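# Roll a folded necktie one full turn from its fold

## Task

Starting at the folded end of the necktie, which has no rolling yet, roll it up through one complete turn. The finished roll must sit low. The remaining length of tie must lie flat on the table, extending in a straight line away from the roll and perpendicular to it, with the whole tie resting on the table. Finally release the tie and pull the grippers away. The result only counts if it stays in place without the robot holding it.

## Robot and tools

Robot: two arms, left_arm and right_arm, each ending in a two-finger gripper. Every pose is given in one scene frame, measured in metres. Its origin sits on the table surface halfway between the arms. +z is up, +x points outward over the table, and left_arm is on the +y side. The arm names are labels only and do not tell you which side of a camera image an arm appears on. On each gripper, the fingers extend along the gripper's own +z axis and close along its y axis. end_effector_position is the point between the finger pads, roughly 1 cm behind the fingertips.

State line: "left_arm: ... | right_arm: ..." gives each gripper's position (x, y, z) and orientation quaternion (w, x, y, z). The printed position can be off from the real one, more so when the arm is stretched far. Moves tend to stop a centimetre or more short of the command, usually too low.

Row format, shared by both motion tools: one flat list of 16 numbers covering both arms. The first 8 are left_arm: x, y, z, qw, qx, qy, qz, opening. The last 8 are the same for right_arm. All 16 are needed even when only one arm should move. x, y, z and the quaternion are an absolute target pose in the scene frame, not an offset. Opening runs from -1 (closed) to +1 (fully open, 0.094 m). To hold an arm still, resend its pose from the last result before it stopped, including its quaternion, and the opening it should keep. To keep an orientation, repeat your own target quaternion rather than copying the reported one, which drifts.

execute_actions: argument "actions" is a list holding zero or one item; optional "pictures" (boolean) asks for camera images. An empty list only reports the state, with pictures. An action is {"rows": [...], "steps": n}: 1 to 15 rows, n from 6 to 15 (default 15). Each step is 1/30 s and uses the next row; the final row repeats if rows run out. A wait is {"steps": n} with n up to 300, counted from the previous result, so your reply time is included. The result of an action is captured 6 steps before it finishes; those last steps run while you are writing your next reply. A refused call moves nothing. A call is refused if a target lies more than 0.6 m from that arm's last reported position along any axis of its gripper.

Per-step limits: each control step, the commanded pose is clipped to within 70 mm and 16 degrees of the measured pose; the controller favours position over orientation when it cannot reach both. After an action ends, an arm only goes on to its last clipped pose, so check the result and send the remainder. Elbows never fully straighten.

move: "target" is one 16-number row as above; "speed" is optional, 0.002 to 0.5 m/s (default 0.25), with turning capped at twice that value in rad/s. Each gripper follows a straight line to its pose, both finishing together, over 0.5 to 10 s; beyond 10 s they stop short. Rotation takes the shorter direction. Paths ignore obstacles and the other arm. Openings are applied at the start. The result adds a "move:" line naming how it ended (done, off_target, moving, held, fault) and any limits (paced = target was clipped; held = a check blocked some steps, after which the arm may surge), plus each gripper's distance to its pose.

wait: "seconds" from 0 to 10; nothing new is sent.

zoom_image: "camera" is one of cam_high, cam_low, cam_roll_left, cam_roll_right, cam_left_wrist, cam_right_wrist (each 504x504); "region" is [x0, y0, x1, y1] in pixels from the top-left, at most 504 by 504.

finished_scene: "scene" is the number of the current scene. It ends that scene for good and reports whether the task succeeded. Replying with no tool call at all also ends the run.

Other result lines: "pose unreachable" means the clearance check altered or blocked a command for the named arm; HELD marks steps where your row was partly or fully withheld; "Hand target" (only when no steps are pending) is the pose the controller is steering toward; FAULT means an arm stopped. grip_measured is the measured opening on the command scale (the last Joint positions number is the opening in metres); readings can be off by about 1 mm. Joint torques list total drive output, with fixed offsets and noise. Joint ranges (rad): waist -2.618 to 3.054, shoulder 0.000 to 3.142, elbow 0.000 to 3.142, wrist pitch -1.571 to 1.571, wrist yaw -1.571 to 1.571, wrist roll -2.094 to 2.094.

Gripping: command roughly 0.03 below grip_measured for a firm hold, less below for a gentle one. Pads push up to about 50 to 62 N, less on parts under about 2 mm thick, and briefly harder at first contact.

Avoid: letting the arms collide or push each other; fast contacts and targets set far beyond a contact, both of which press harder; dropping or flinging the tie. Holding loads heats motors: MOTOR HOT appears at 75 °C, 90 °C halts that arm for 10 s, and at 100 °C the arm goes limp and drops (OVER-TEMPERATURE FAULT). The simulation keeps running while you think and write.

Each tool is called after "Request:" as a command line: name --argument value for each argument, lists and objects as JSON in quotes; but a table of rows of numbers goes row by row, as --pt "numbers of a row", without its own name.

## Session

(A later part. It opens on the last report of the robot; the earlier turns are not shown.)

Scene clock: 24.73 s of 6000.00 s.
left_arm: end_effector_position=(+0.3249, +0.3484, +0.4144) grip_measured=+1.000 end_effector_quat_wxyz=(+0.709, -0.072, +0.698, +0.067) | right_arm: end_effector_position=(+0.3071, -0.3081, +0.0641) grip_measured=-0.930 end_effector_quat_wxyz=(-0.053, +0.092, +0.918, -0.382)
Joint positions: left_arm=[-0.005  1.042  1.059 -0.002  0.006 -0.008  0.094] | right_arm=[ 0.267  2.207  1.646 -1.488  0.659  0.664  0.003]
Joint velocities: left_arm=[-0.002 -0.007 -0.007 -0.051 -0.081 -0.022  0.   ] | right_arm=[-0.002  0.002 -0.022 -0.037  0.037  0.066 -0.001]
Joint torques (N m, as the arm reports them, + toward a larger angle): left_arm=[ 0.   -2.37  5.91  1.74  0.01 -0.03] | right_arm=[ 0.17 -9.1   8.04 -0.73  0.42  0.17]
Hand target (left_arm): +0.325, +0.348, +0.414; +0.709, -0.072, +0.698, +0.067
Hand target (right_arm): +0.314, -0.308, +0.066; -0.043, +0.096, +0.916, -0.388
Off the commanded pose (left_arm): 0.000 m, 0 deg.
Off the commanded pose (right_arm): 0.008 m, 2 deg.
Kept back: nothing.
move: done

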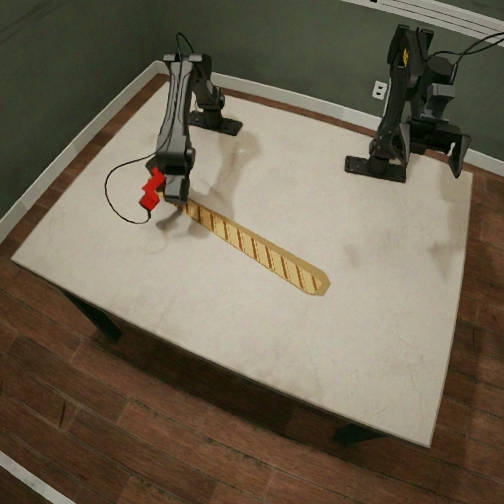

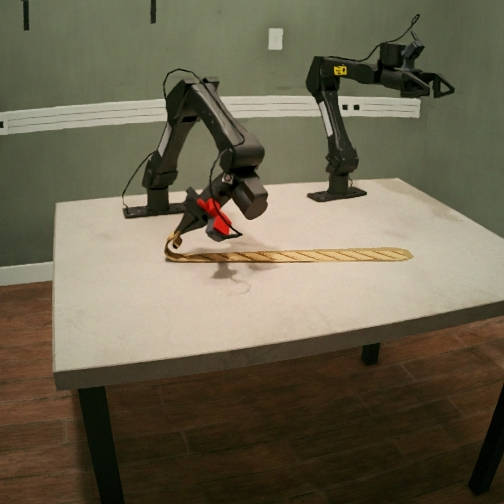

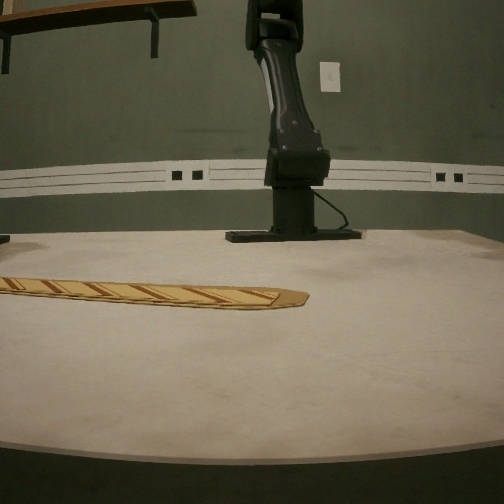

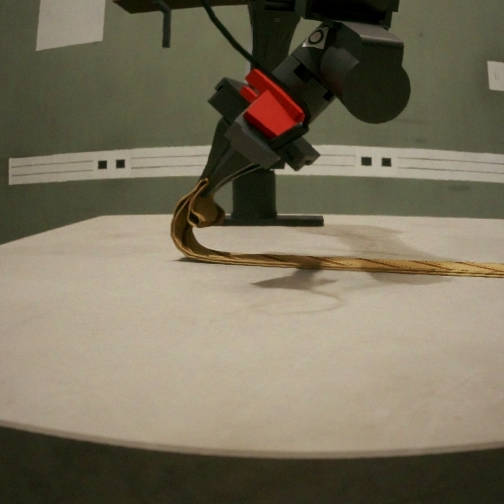

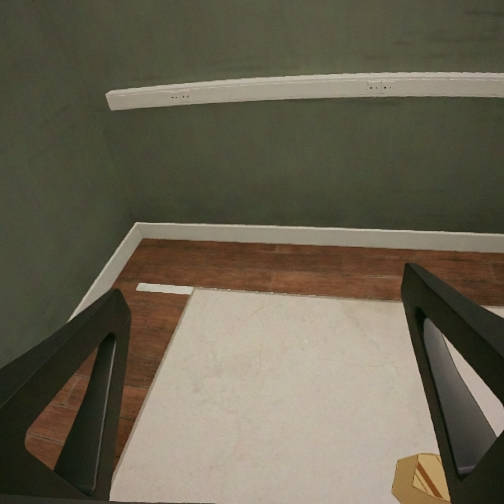

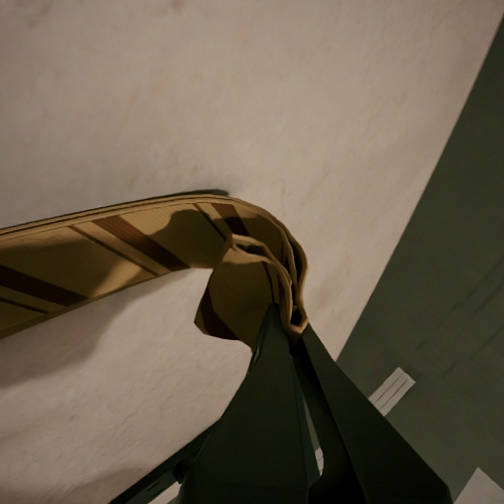

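Request:
move --target '[0.3249,0.3484,0.4144,0.709,-0.072,0.698,0.067,1,0.318,-0.287,0.038,-0.046,0.094,0.89,-0.444,-1]' --speed 0.1

Request:
move --target '[0.3249,0.3484,0.4144,0.709,-0.072,0.698,0.067,1,0.327,-0.245,0.028,-0.04,0.097,0.919,-0.381,-1]' --speed 0.08

Request:
zoom_image --camera "cam_roll_right" --region '[160,180,340,290]'

Scene clock: 26.17 s of 6000.00 s.
left_arm: end_effector_position=(+0.3249, +0.3484, +0.4144) grip_measured=+1.000 end_effector_quat_wxyz=(+0.709, -0.072, +0.698, +0.067) | right_arm: end_effector_position=(+0.3098, -0.2907, +0.0369) grip_measured=-0.930 end_effector_quat_wxyz=(-0.060, +0.090, +0.891, -0.441)
Joint positions: left_arm=[-0.005  1.042  1.059 -0.002  0.006 -0.008  0.094] | right_arm=[ 0.34   2.379  1.729 -1.565  0.714  0.819  0.003]
Joint velocities: left_arm=[-0.012  0.002  0.012  0.007  0.051 -0.007  0.   ] | right_arm=[ 0.022  0.002  0.012 -0.066 -0.022  0.022 -0.   ]
Joint torques (N m, as the arm reports them, + toward a larger angle): left_arm=[ 0.02 -2.36  5.92  1.73  0.   -0.03] | right_arm=[  0.42 -10.15   7.92  -0.99   0.41   0.16]
Hand target (left_arm): +0.325, +0.348, +0.414; +0.709, -0.072, +0.698, +0.067
Hand target (right_arm): +0.318, -0.287, +0.038; -0.045, +0.094, +0.890, -0.444
Off the commanded pose (left_arm): 0.000 m, 0 deg.
Off the commanded pose (right_arm): 0.009 m, 2 deg.
joint sent to its limit (right arm) — the command would take joint 4 (wrist pitch) past its lower limit, so that joint was sent only as far as its limit.
Kept back: nothing.
move: done

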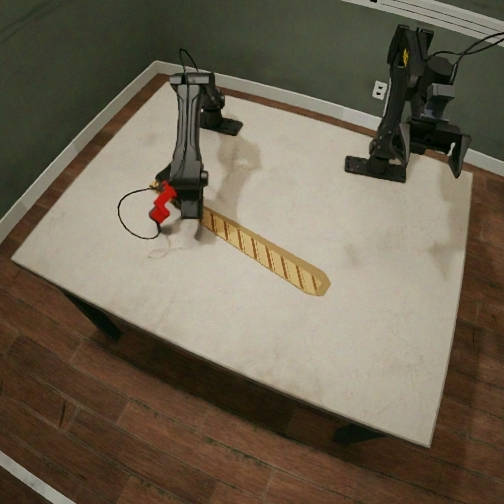

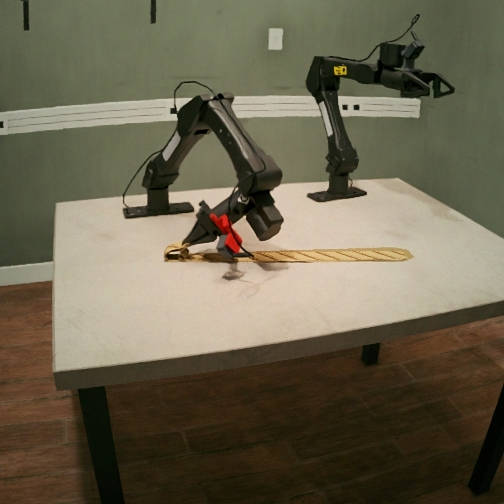

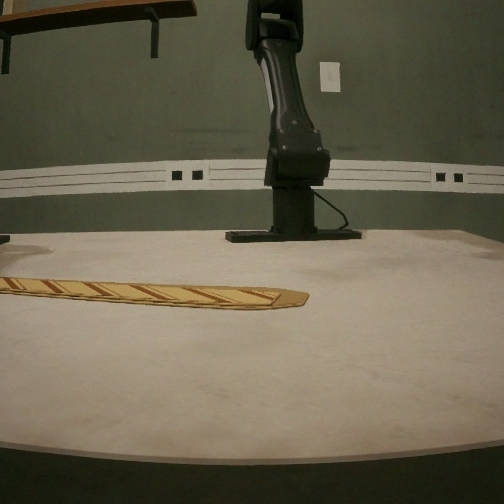

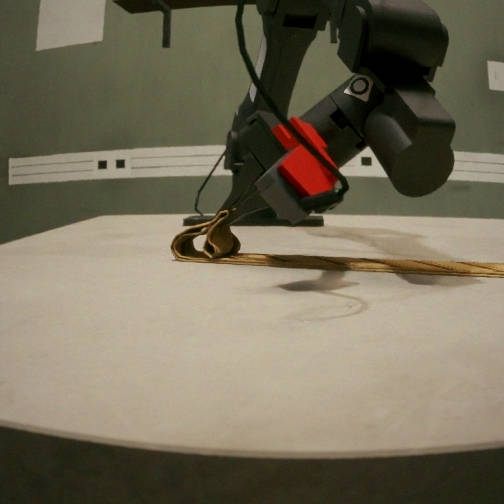

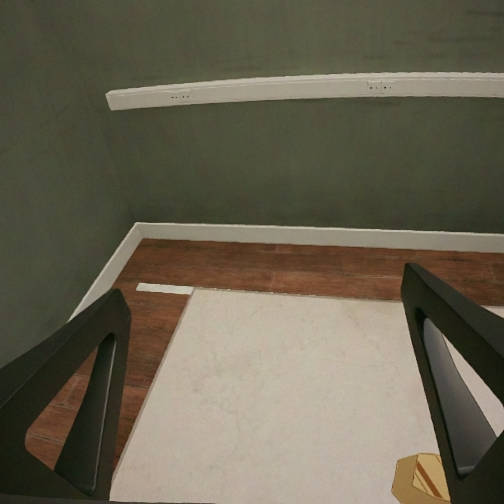

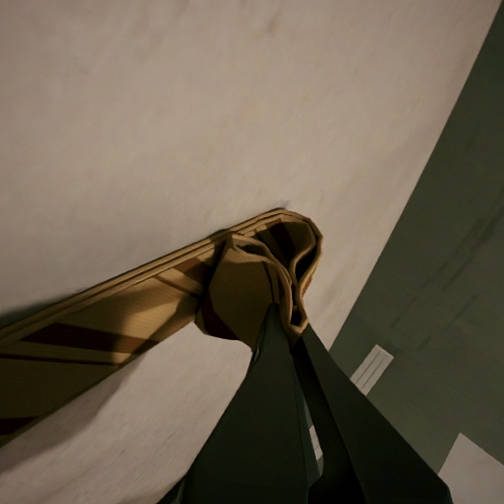

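Scene clock: 27.33 s of 6000.00 s.
left_arm: end_effector_position=(+0.3249, +0.3484, +0.4144) grip_measured=+1.000 end_effector_quat_wxyz=(+0.709, -0.072, +0.698, +0.067) | right_arm: end_effector_position=(+0.3194, -0.2529, +0.0326) grip_measured=-0.930 end_effector_quat_wxyz=(-0.049, +0.097, +0.915, -0.389)
Joint positions: left_arm=[-0.005  1.042  1.059 -0.002  0.006 -0.008  0.094] | right_arm=[ 0.391  2.398  1.826 -1.563  0.611  0.815  0.003]
Joint velocities: left_arm=[-0.027 -0.007 -0.017 -0.007  0.007 -0.007  0.   ] | right_arm=[-0.007 -0.012  0.002  0.007  0.007 -0.066  0.   ]
Joint torques (N m, as the arm reports them, + toward a larger angle): left_arm=[ 0.   -2.35  5.89  1.73 -0.01 -0.02] | right_arm=[  0.57 -10.03   7.91  -0.65   0.19  -0.02]
Hand target (left_arm): +0.325, +0.348, +0.414; +0.709, -0.072, +0.698, +0.067
Hand target (right_arm): +0.327, -0.245, +0.028; -0.039, +0.097, +0.918, -0.382
Off the commanded pose (left_arm): 0.000 m, 0 deg.
Off the commanded pose (right_arm): 0.012 m, 1 deg.
Kept back: nothing.
move: off_target (right_arm)

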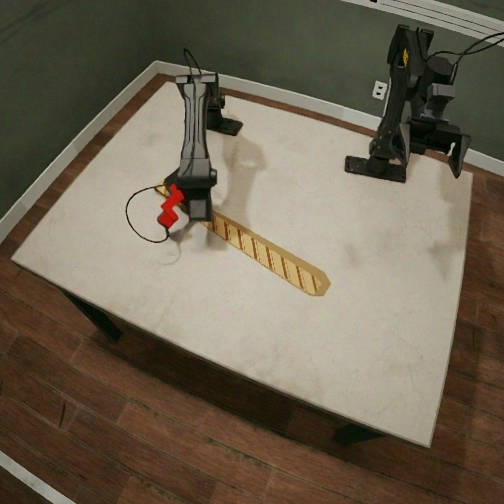

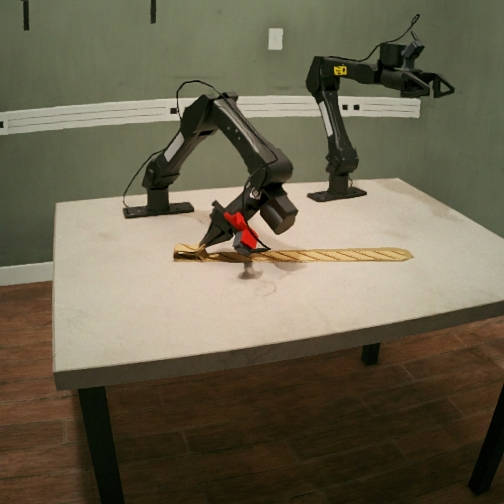

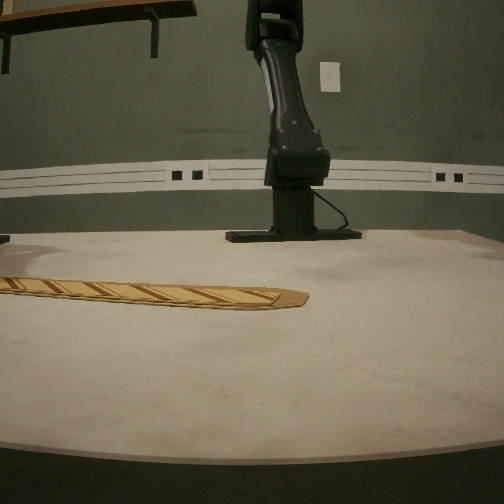

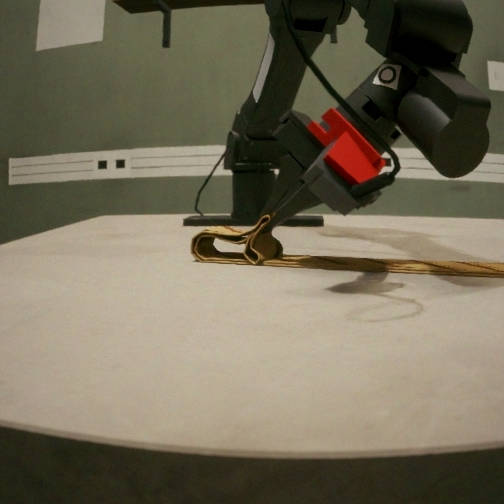

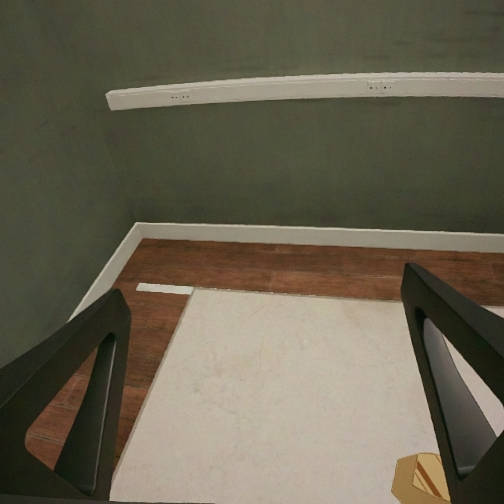

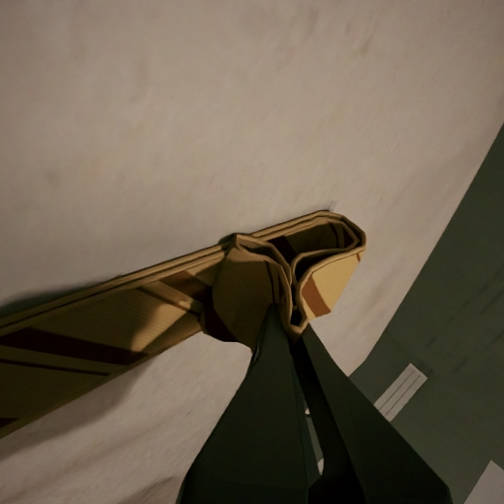

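Region (160, 180, 340, 290) of cam_roll_right's 504x504 image, scaled by 2.800, with more detail than that image has.

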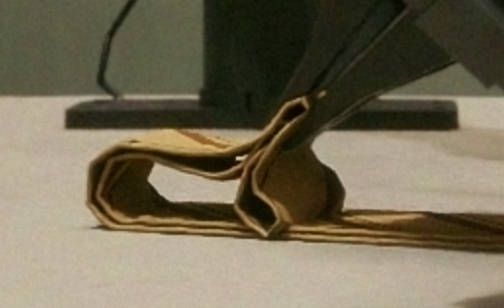

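Request:
move --target '[0.3249,0.3484,0.4144,0.709,-0.072,0.698,0.067,1,0.327,-0.242,0.022,-0.04,0.097,0.919,-0.381,-0.3]' --speed 0.08

Request:
zoom_image --camera "cam_roll_right" --region '[160,180,340,290]'

Scene clock: 28.53 s of 6000.00 s.
left_arm: end_effector_position=(+0.3249, +0.3484, +0.4144) grip_measured=+1.000 end_effector_quat_wxyz=(+0.709, -0.072, +0.698, +0.067) | right_arm: end_effector_position=(+0.3175, -0.2497, +0.0254) grip_measured=-0.302 end_effector_quat_wxyz=(-0.056, +0.095, +0.915, -0.387)
Joint positions: left_arm=[-0.005  1.042  1.059 -0.002  0.006 -0.008  0.094] | right_arm=[ 0.396  2.415  1.826 -1.557  0.598  0.815  0.033]
Joint velocities: left_arm=[ 0.002 -0.007 -0.007  0.007  0.007  0.022  0.   ] | right_arm=[ 0.002 -0.012  0.012  0.037 -0.007 -0.095 -0.   ]
Joint torques (N m, as the arm reports them, + toward a larger angle): left_arm=[ 0.01 -2.34  5.95  1.74  0.   -0.03] | right_arm=[  0.72 -10.35   7.94  -0.68   0.28   0.06]
Hand target (left_arm): +0.325, +0.348, +0.414; +0.709, -0.072, +0.698, +0.067
Hand target (right_arm): +0.326, -0.242, +0.022; -0.040, +0.097, +0.919, -0.381
Off the commanded pose (left_arm): 0.000 m, 0 deg.
Off the commanded pose (right_arm): 0.013 m, 2 deg.
Kept back: nothing.
move: off_target (right_arm)

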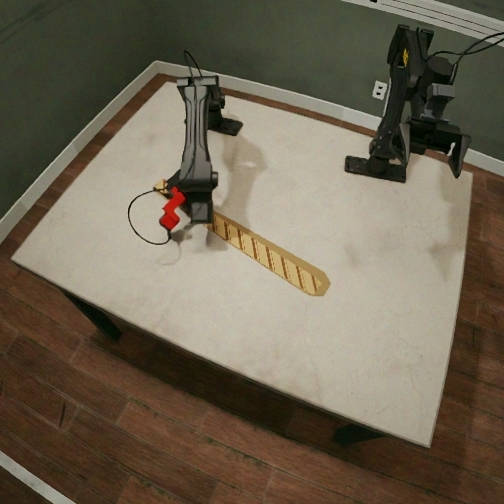

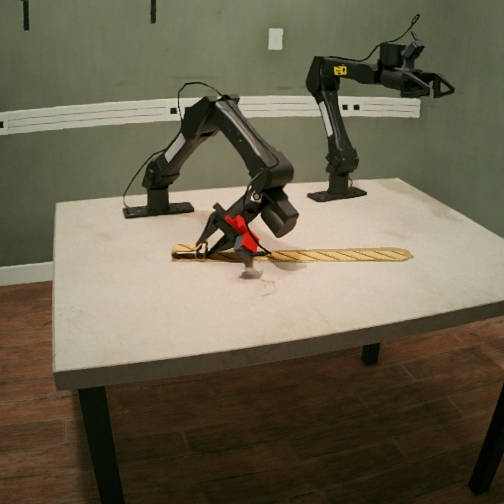

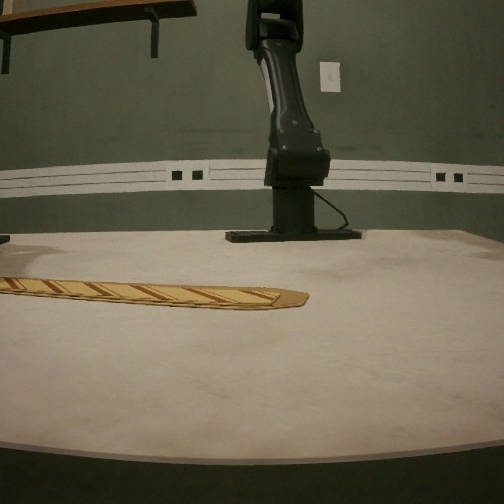

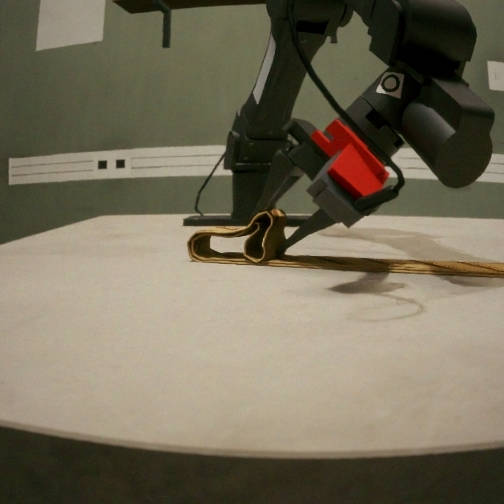

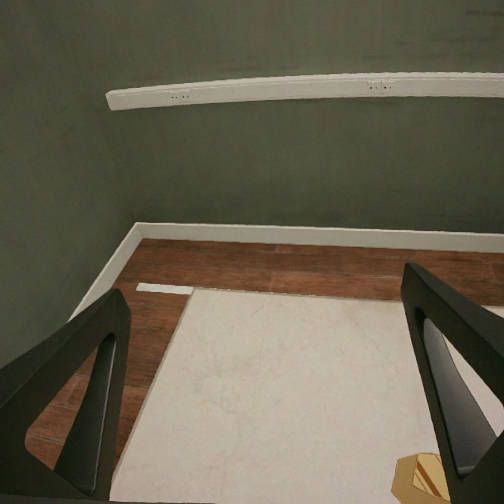

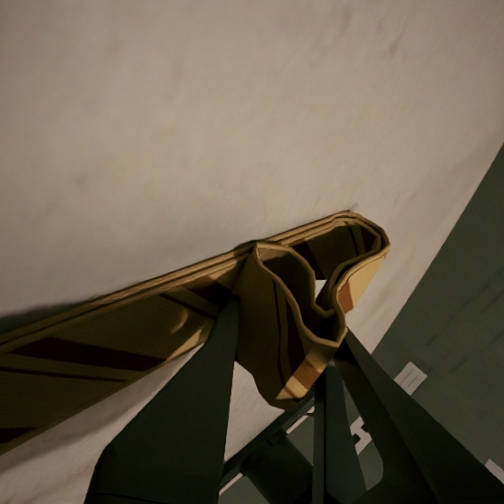

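Region (160, 180, 340, 290) of cam_roll_right's 504x504 image, scaled by 2.800, with more detail than that image has.

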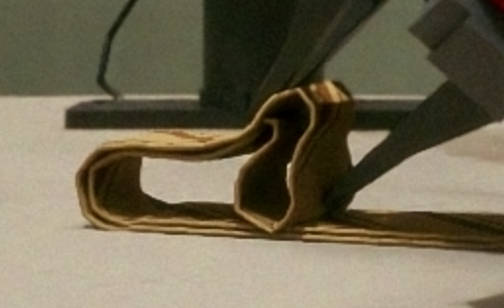

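Request:
move --target '[0.3249,0.3484,0.4144,0.709,-0.072,0.698,0.067,1,0.318,-0.272,0.018,-0.046,0.094,0.89,-0.444,-0.55]' --speed 0.08

Request:
zoom_image --camera "cam_roll_right" --region '[160,180,340,290]'

Scene clock: 30.57 s of 6000.00 s.
left_arm: end_effector_position=(+0.3249, +0.3484, +0.4144) grip_measured=+1.000 end_effector_quat_wxyz=(+0.709, -0.072, +0.698, +0.067) | right_arm: end_effector_position=(+0.3246, -0.2605, +0.0251) grip_measured=-0.548 end_effector_quat_wxyz=(-0.032, +0.093, +0.899, -0.426)
Joint positions: left_arm=[-0.005  1.042  1.059 -0.002  0.006 -0.008  0.094] | right_arm=[ 0.396  2.442  1.826 -1.561  0.688  0.857  0.021]
Joint velocities: left_arm=[-0.007 -0.002 -0.007  0.022 -0.037 -0.037  0.   ] | right_arm=[-0.007 -0.002 -0.007 -0.007  0.066 -0.007  0.   ]
Joint torques (N m, as the arm reports them, + toward a larger angle): left_arm=[ 0.01 -2.36  5.91  1.75  0.01 -0.02] | right_arm=[ -0.91 -10.51   2.82  -0.93   0.43   0.17]
Hand target (left_arm): +0.325, +0.348, +0.414; +0.709, -0.072, +0.698, +0.067
Hand target (right_arm): +0.318, -0.272, +0.019; -0.047, +0.094, +0.890, -0.444
Off the commanded pose (left_arm): 0.000 m, 0 deg.
Off the commanded pose (right_arm): 0.015 m, 3 deg.
Kept back: nothing.
move: off_target (right_arm)

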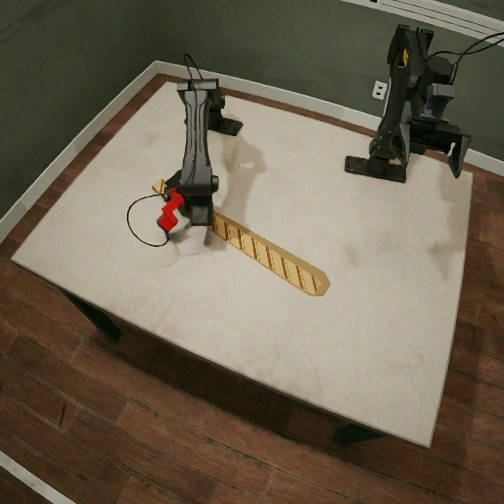

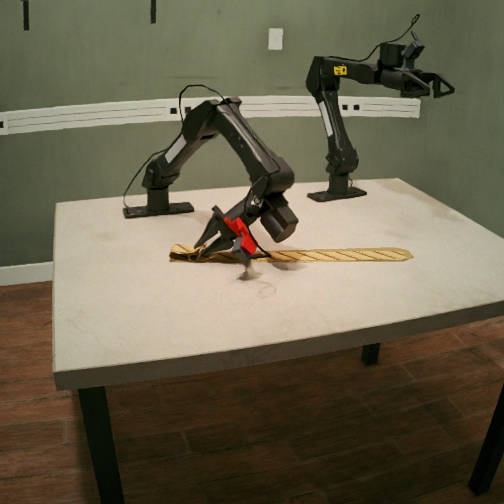

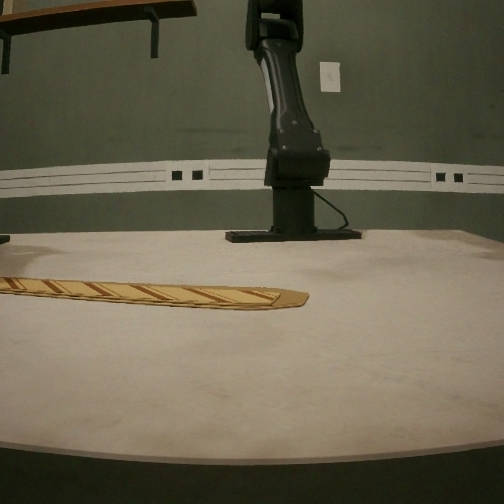

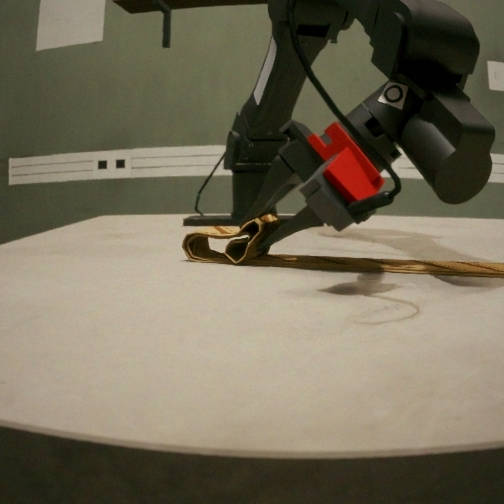

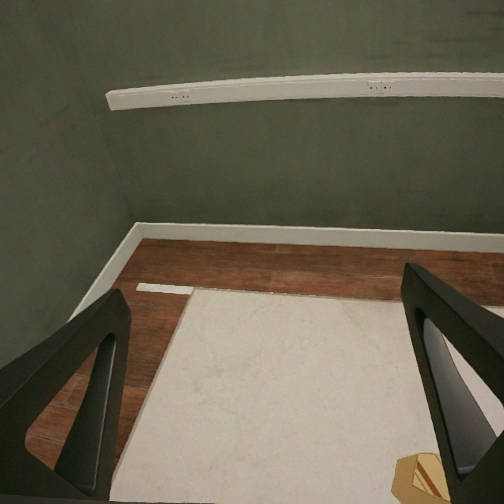

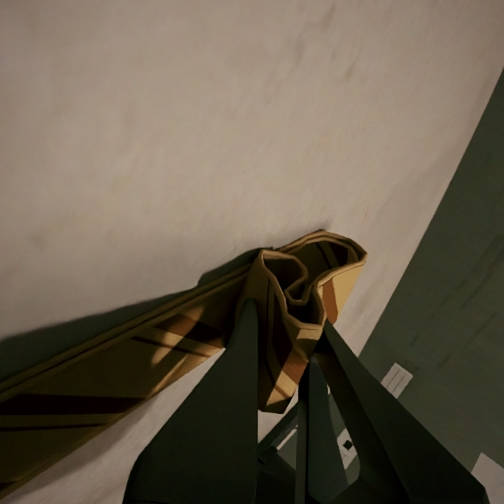

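Region (160, 180, 340, 290) of cam_roll_right's 504x504 image, scaled by 2.800, with more detail than that image has.

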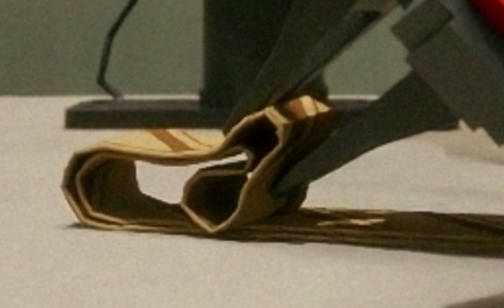

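Request:
move --target '[0.3249,0.3484,0.4144,0.709,-0.072,0.698,0.067,1,0.322,-0.222,0.016,-0.018,0.103,0.979,-0.173,-0.4]' --speed 0.2

Request:
zoom_image --camera "cam_roll_right" --region '[160,180,340,290]'

Scene clock: 32.60 s of 6000.00 s.
left_arm: end_effector_position=(+0.3249, +0.3484, +0.4144) grip_measured=+1.000 end_effector_quat_wxyz=(+0.709, -0.072, +0.698, +0.067) | right_arm: end_effector_position=(+0.3210, -0.2209, +0.0142) grip_measured=-0.403 end_effector_quat_wxyz=(-0.023, +0.099, +0.978, -0.183)
Joint positions: left_arm=[-0.005  1.042  1.059 -0.002  0.006 -0.008  0.094] | right_arm=[ 0.334  2.173  1.58  -1.191  0.306  0.6    0.028]
Joint velocities: left_arm=[-0.007  0.002 -0.012 -0.066  0.051  0.037  0.   ] | right_arm=[ 0.002 -0.012  0.002 -0.037 -0.037 -0.037 -0.001]
Joint torques (N m, as the arm reports them, + toward a larger angle): left_arm=[ 0.02 -2.35  5.89  1.74  0.   -0.01] | right_arm=[ -0.58 -12.17   4.07   0.03   0.05  -0.05]
Hand target (left_arm): +0.325, +0.348, +0.414; +0.709, -0.072, +0.698, +0.067
Hand target (right_arm): +0.321, -0.222, +0.015; -0.017, +0.102, +0.979, -0.173
Off the commanded pose (left_arm): 0.000 m, 0 deg.
Off the commanded pose (right_arm): 0.002 m, 1 deg.
Kept back: nothing.
move: done

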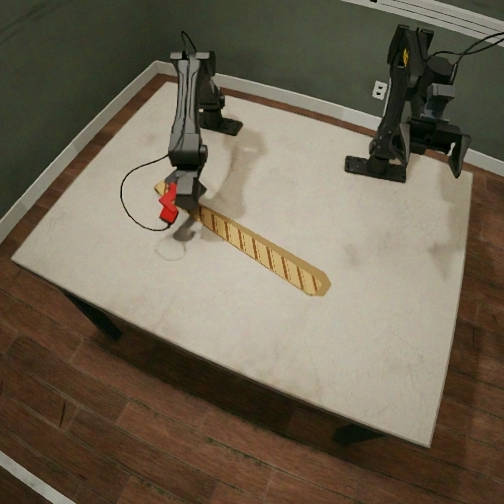

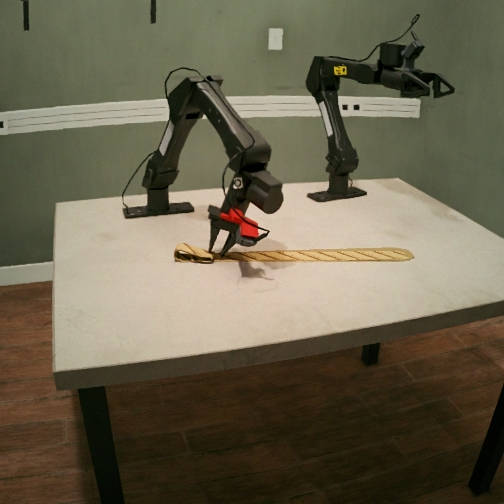

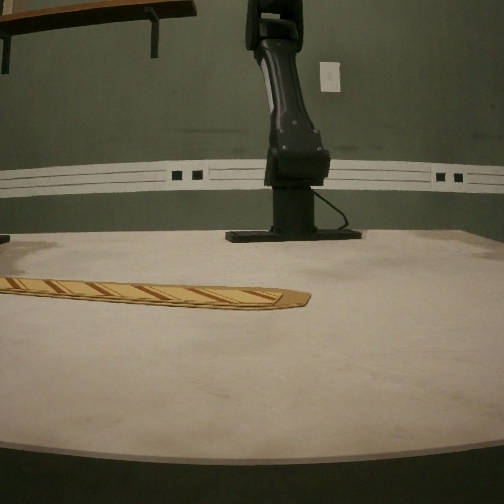

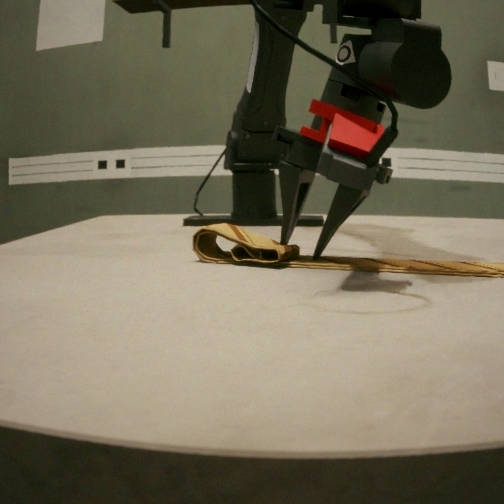

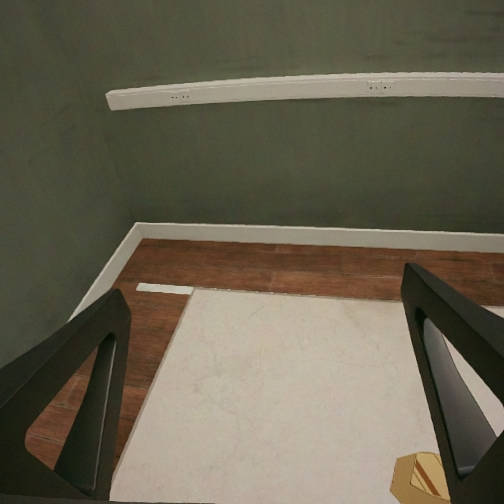

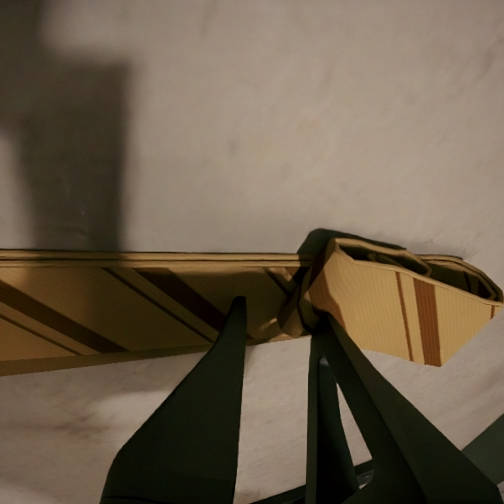

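Region (160, 180, 340, 290) of cam_roll_right's 504x504 image, scaled by 2.800, with more detail than that image has.

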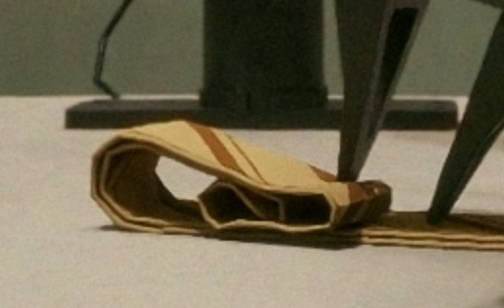

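Request:
move --target '[0.3249,0.3484,0.4144,0.709,-0.072,0.698,0.067,1,0.325,-0.225,0.07,0,0.1,0.99,-0.08,-0.4]'

Request:
move --target '[0.3249,0.3484,0.4144,0.709,-0.072,0.698,0.067,1,0.318,-0.252,0.045,0,-0.629,0.777,0,0.7]' --speed 0.5

Scene clock: 33.83 s of 6000.00 s.
left_arm: end_effector_position=(+0.3249, +0.3484, +0.4144) grip_measured=+1.000 end_effector_quat_wxyz=(+0.709, -0.072, +0.698, +0.067) | right_arm: end_effector_position=(+0.3280, -0.2228, +0.0658) grip_measured=-0.402 end_effector_quat_wxyz=(+0.001, +0.102, +0.991, -0.081)
Joint positions: left_arm=[-0.005  1.042  1.059 -0.002  0.006 -0.008  0.094] | right_arm=[ 0.249  2.005  1.58  -1.204  0.152  0.49   0.028]
Joint velocities: left_arm=[ 0.002 -0.007 -0.002  0.022  0.037  0.007  0.   ] | right_arm=[ 0.012  0.007 -0.022 -0.022 -0.051 -0.007  0.001]
Joint torques (N m, as the arm reports them, + toward a larger angle): left_arm=[ 0.03 -2.37  5.93  1.74  0.02 -0.03] | right_arm=[ -0.32 -10.54   6.4   -0.01   0.05  -0.03]
Hand target (left_arm): +0.325, +0.348, +0.414; +0.709, -0.072, +0.698, +0.067
Hand target (right_arm): +0.326, -0.224, +0.069; +0.000, +0.100, +0.992, -0.079
Off the commanded pose (left_arm): 0.000 m, 0 deg.
Off the commanded pose (right_arm): 0.006 m, 0 deg.
Kept back: nothing.
move: done

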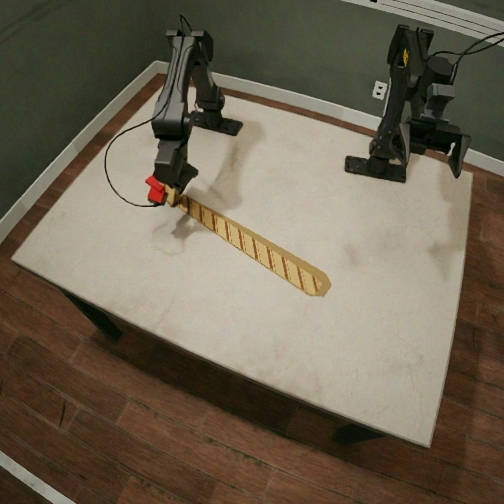

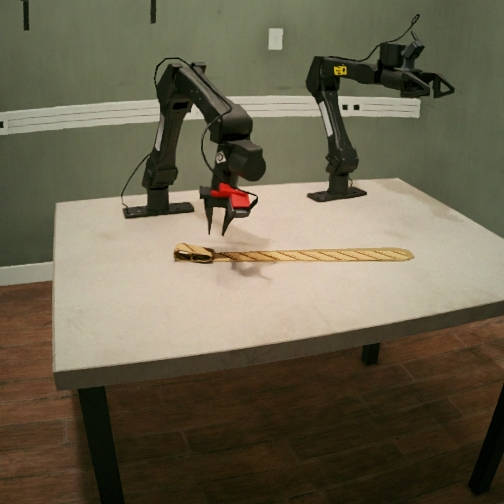

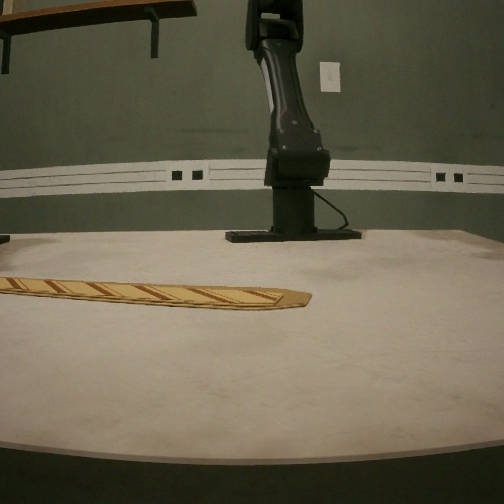

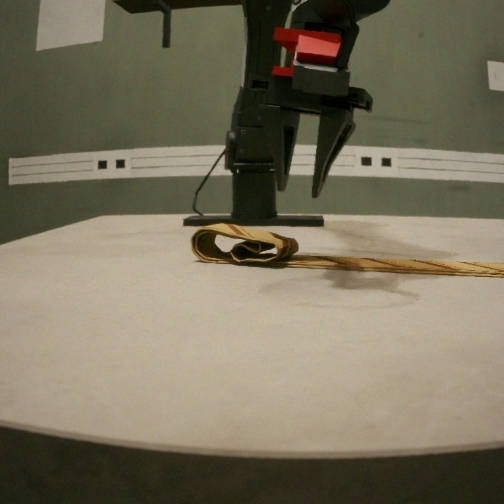

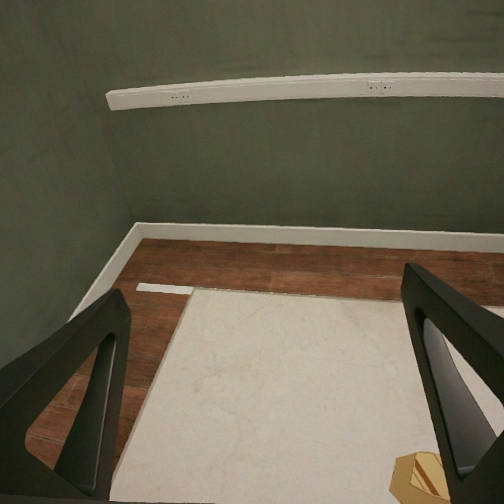

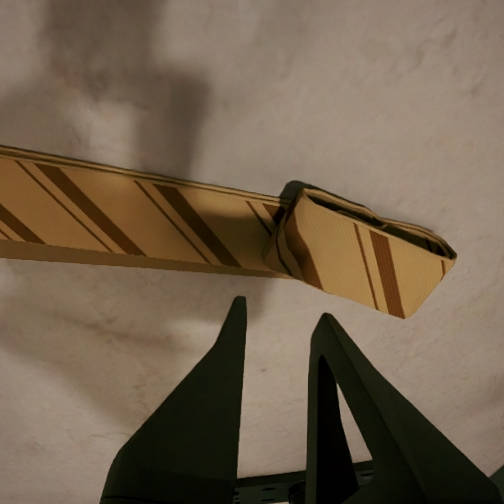

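Scene clock: 36.17 s of 6000.00 s.
left_arm: end_effector_position=(+0.3249, +0.3484, +0.4144) grip_measured=+1.000 end_effector_quat_wxyz=(+0.709, -0.072, +0.698, +0.067) | right_arm: end_effector_position=(+0.3217, -0.2497, +0.0431) grip_measured=+0.698 end_effector_quat_wxyz=(-0.004, -0.629, +0.778, -0.004)
Joint positions: left_arm=[-0.005  1.042  1.059 -0.002  0.006 -0.008  0.094] | right_arm=[ 0.11   1.936  1.4   -1.038  0.011 -1.219  0.08 ]
Joint velocities: left_arm=[ 0.012 -0.012  0.012 -0.007 -0.022  0.007  0.   ] | right_arm=[-0.012  0.002 -0.017 -0.022 -0.022 -0.066 -0.001]
Joint torques (N m, as the arm reports them, + toward a larger angle): left_arm=[ 0.06 -2.33  5.9   1.74  0.01 -0.02] | right_arm=[ -0.74 -10.67   4.53   0.24  -0.12  -0.05]
Hand target (left_arm): +0.325, +0.348, +0.414; +0.709, -0.072, +0.698, +0.067
Hand target (right_arm): +0.317, -0.251, +0.045; +0.001, -0.629, +0.777, +0.001
Off the commanded pose (left_arm): 0.000 m, 0 deg.
Off the commanded pose (right_arm): 0.005 m, 1 deg.
Kept back: nothing.
move: done

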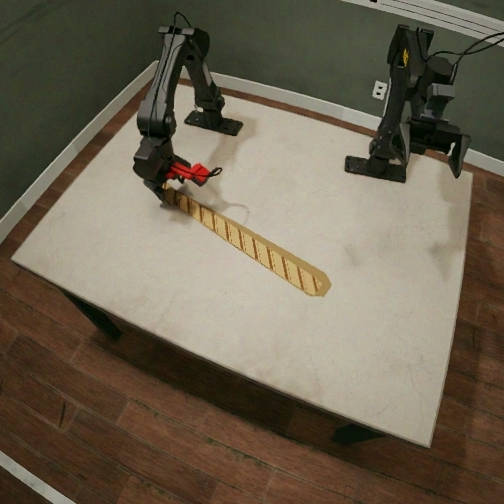

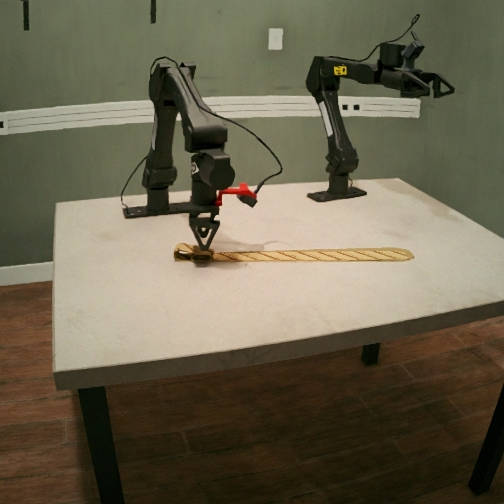

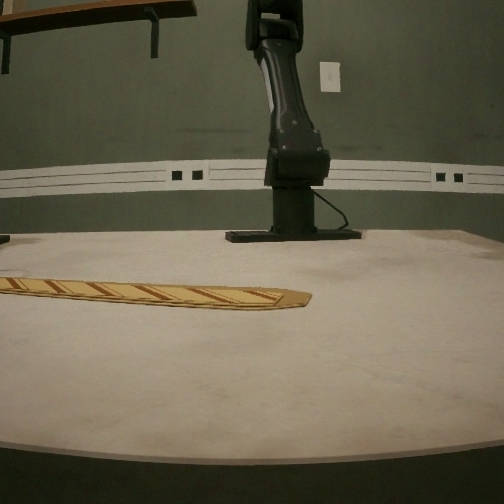

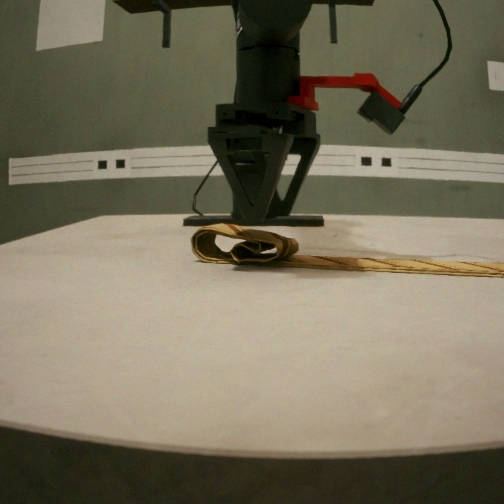

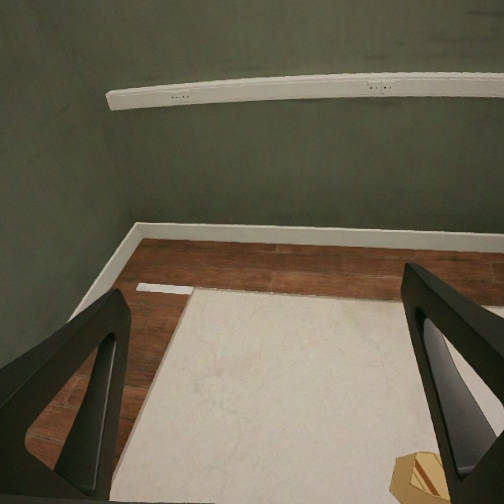

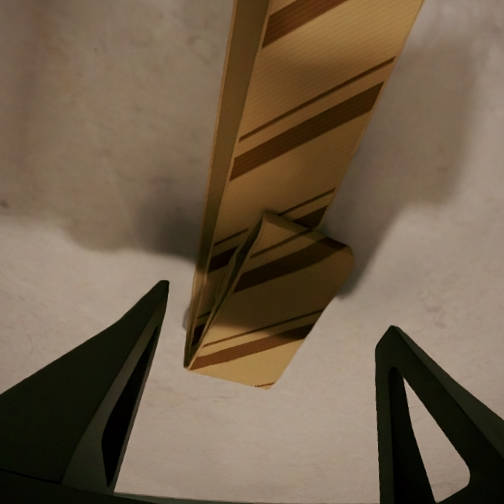

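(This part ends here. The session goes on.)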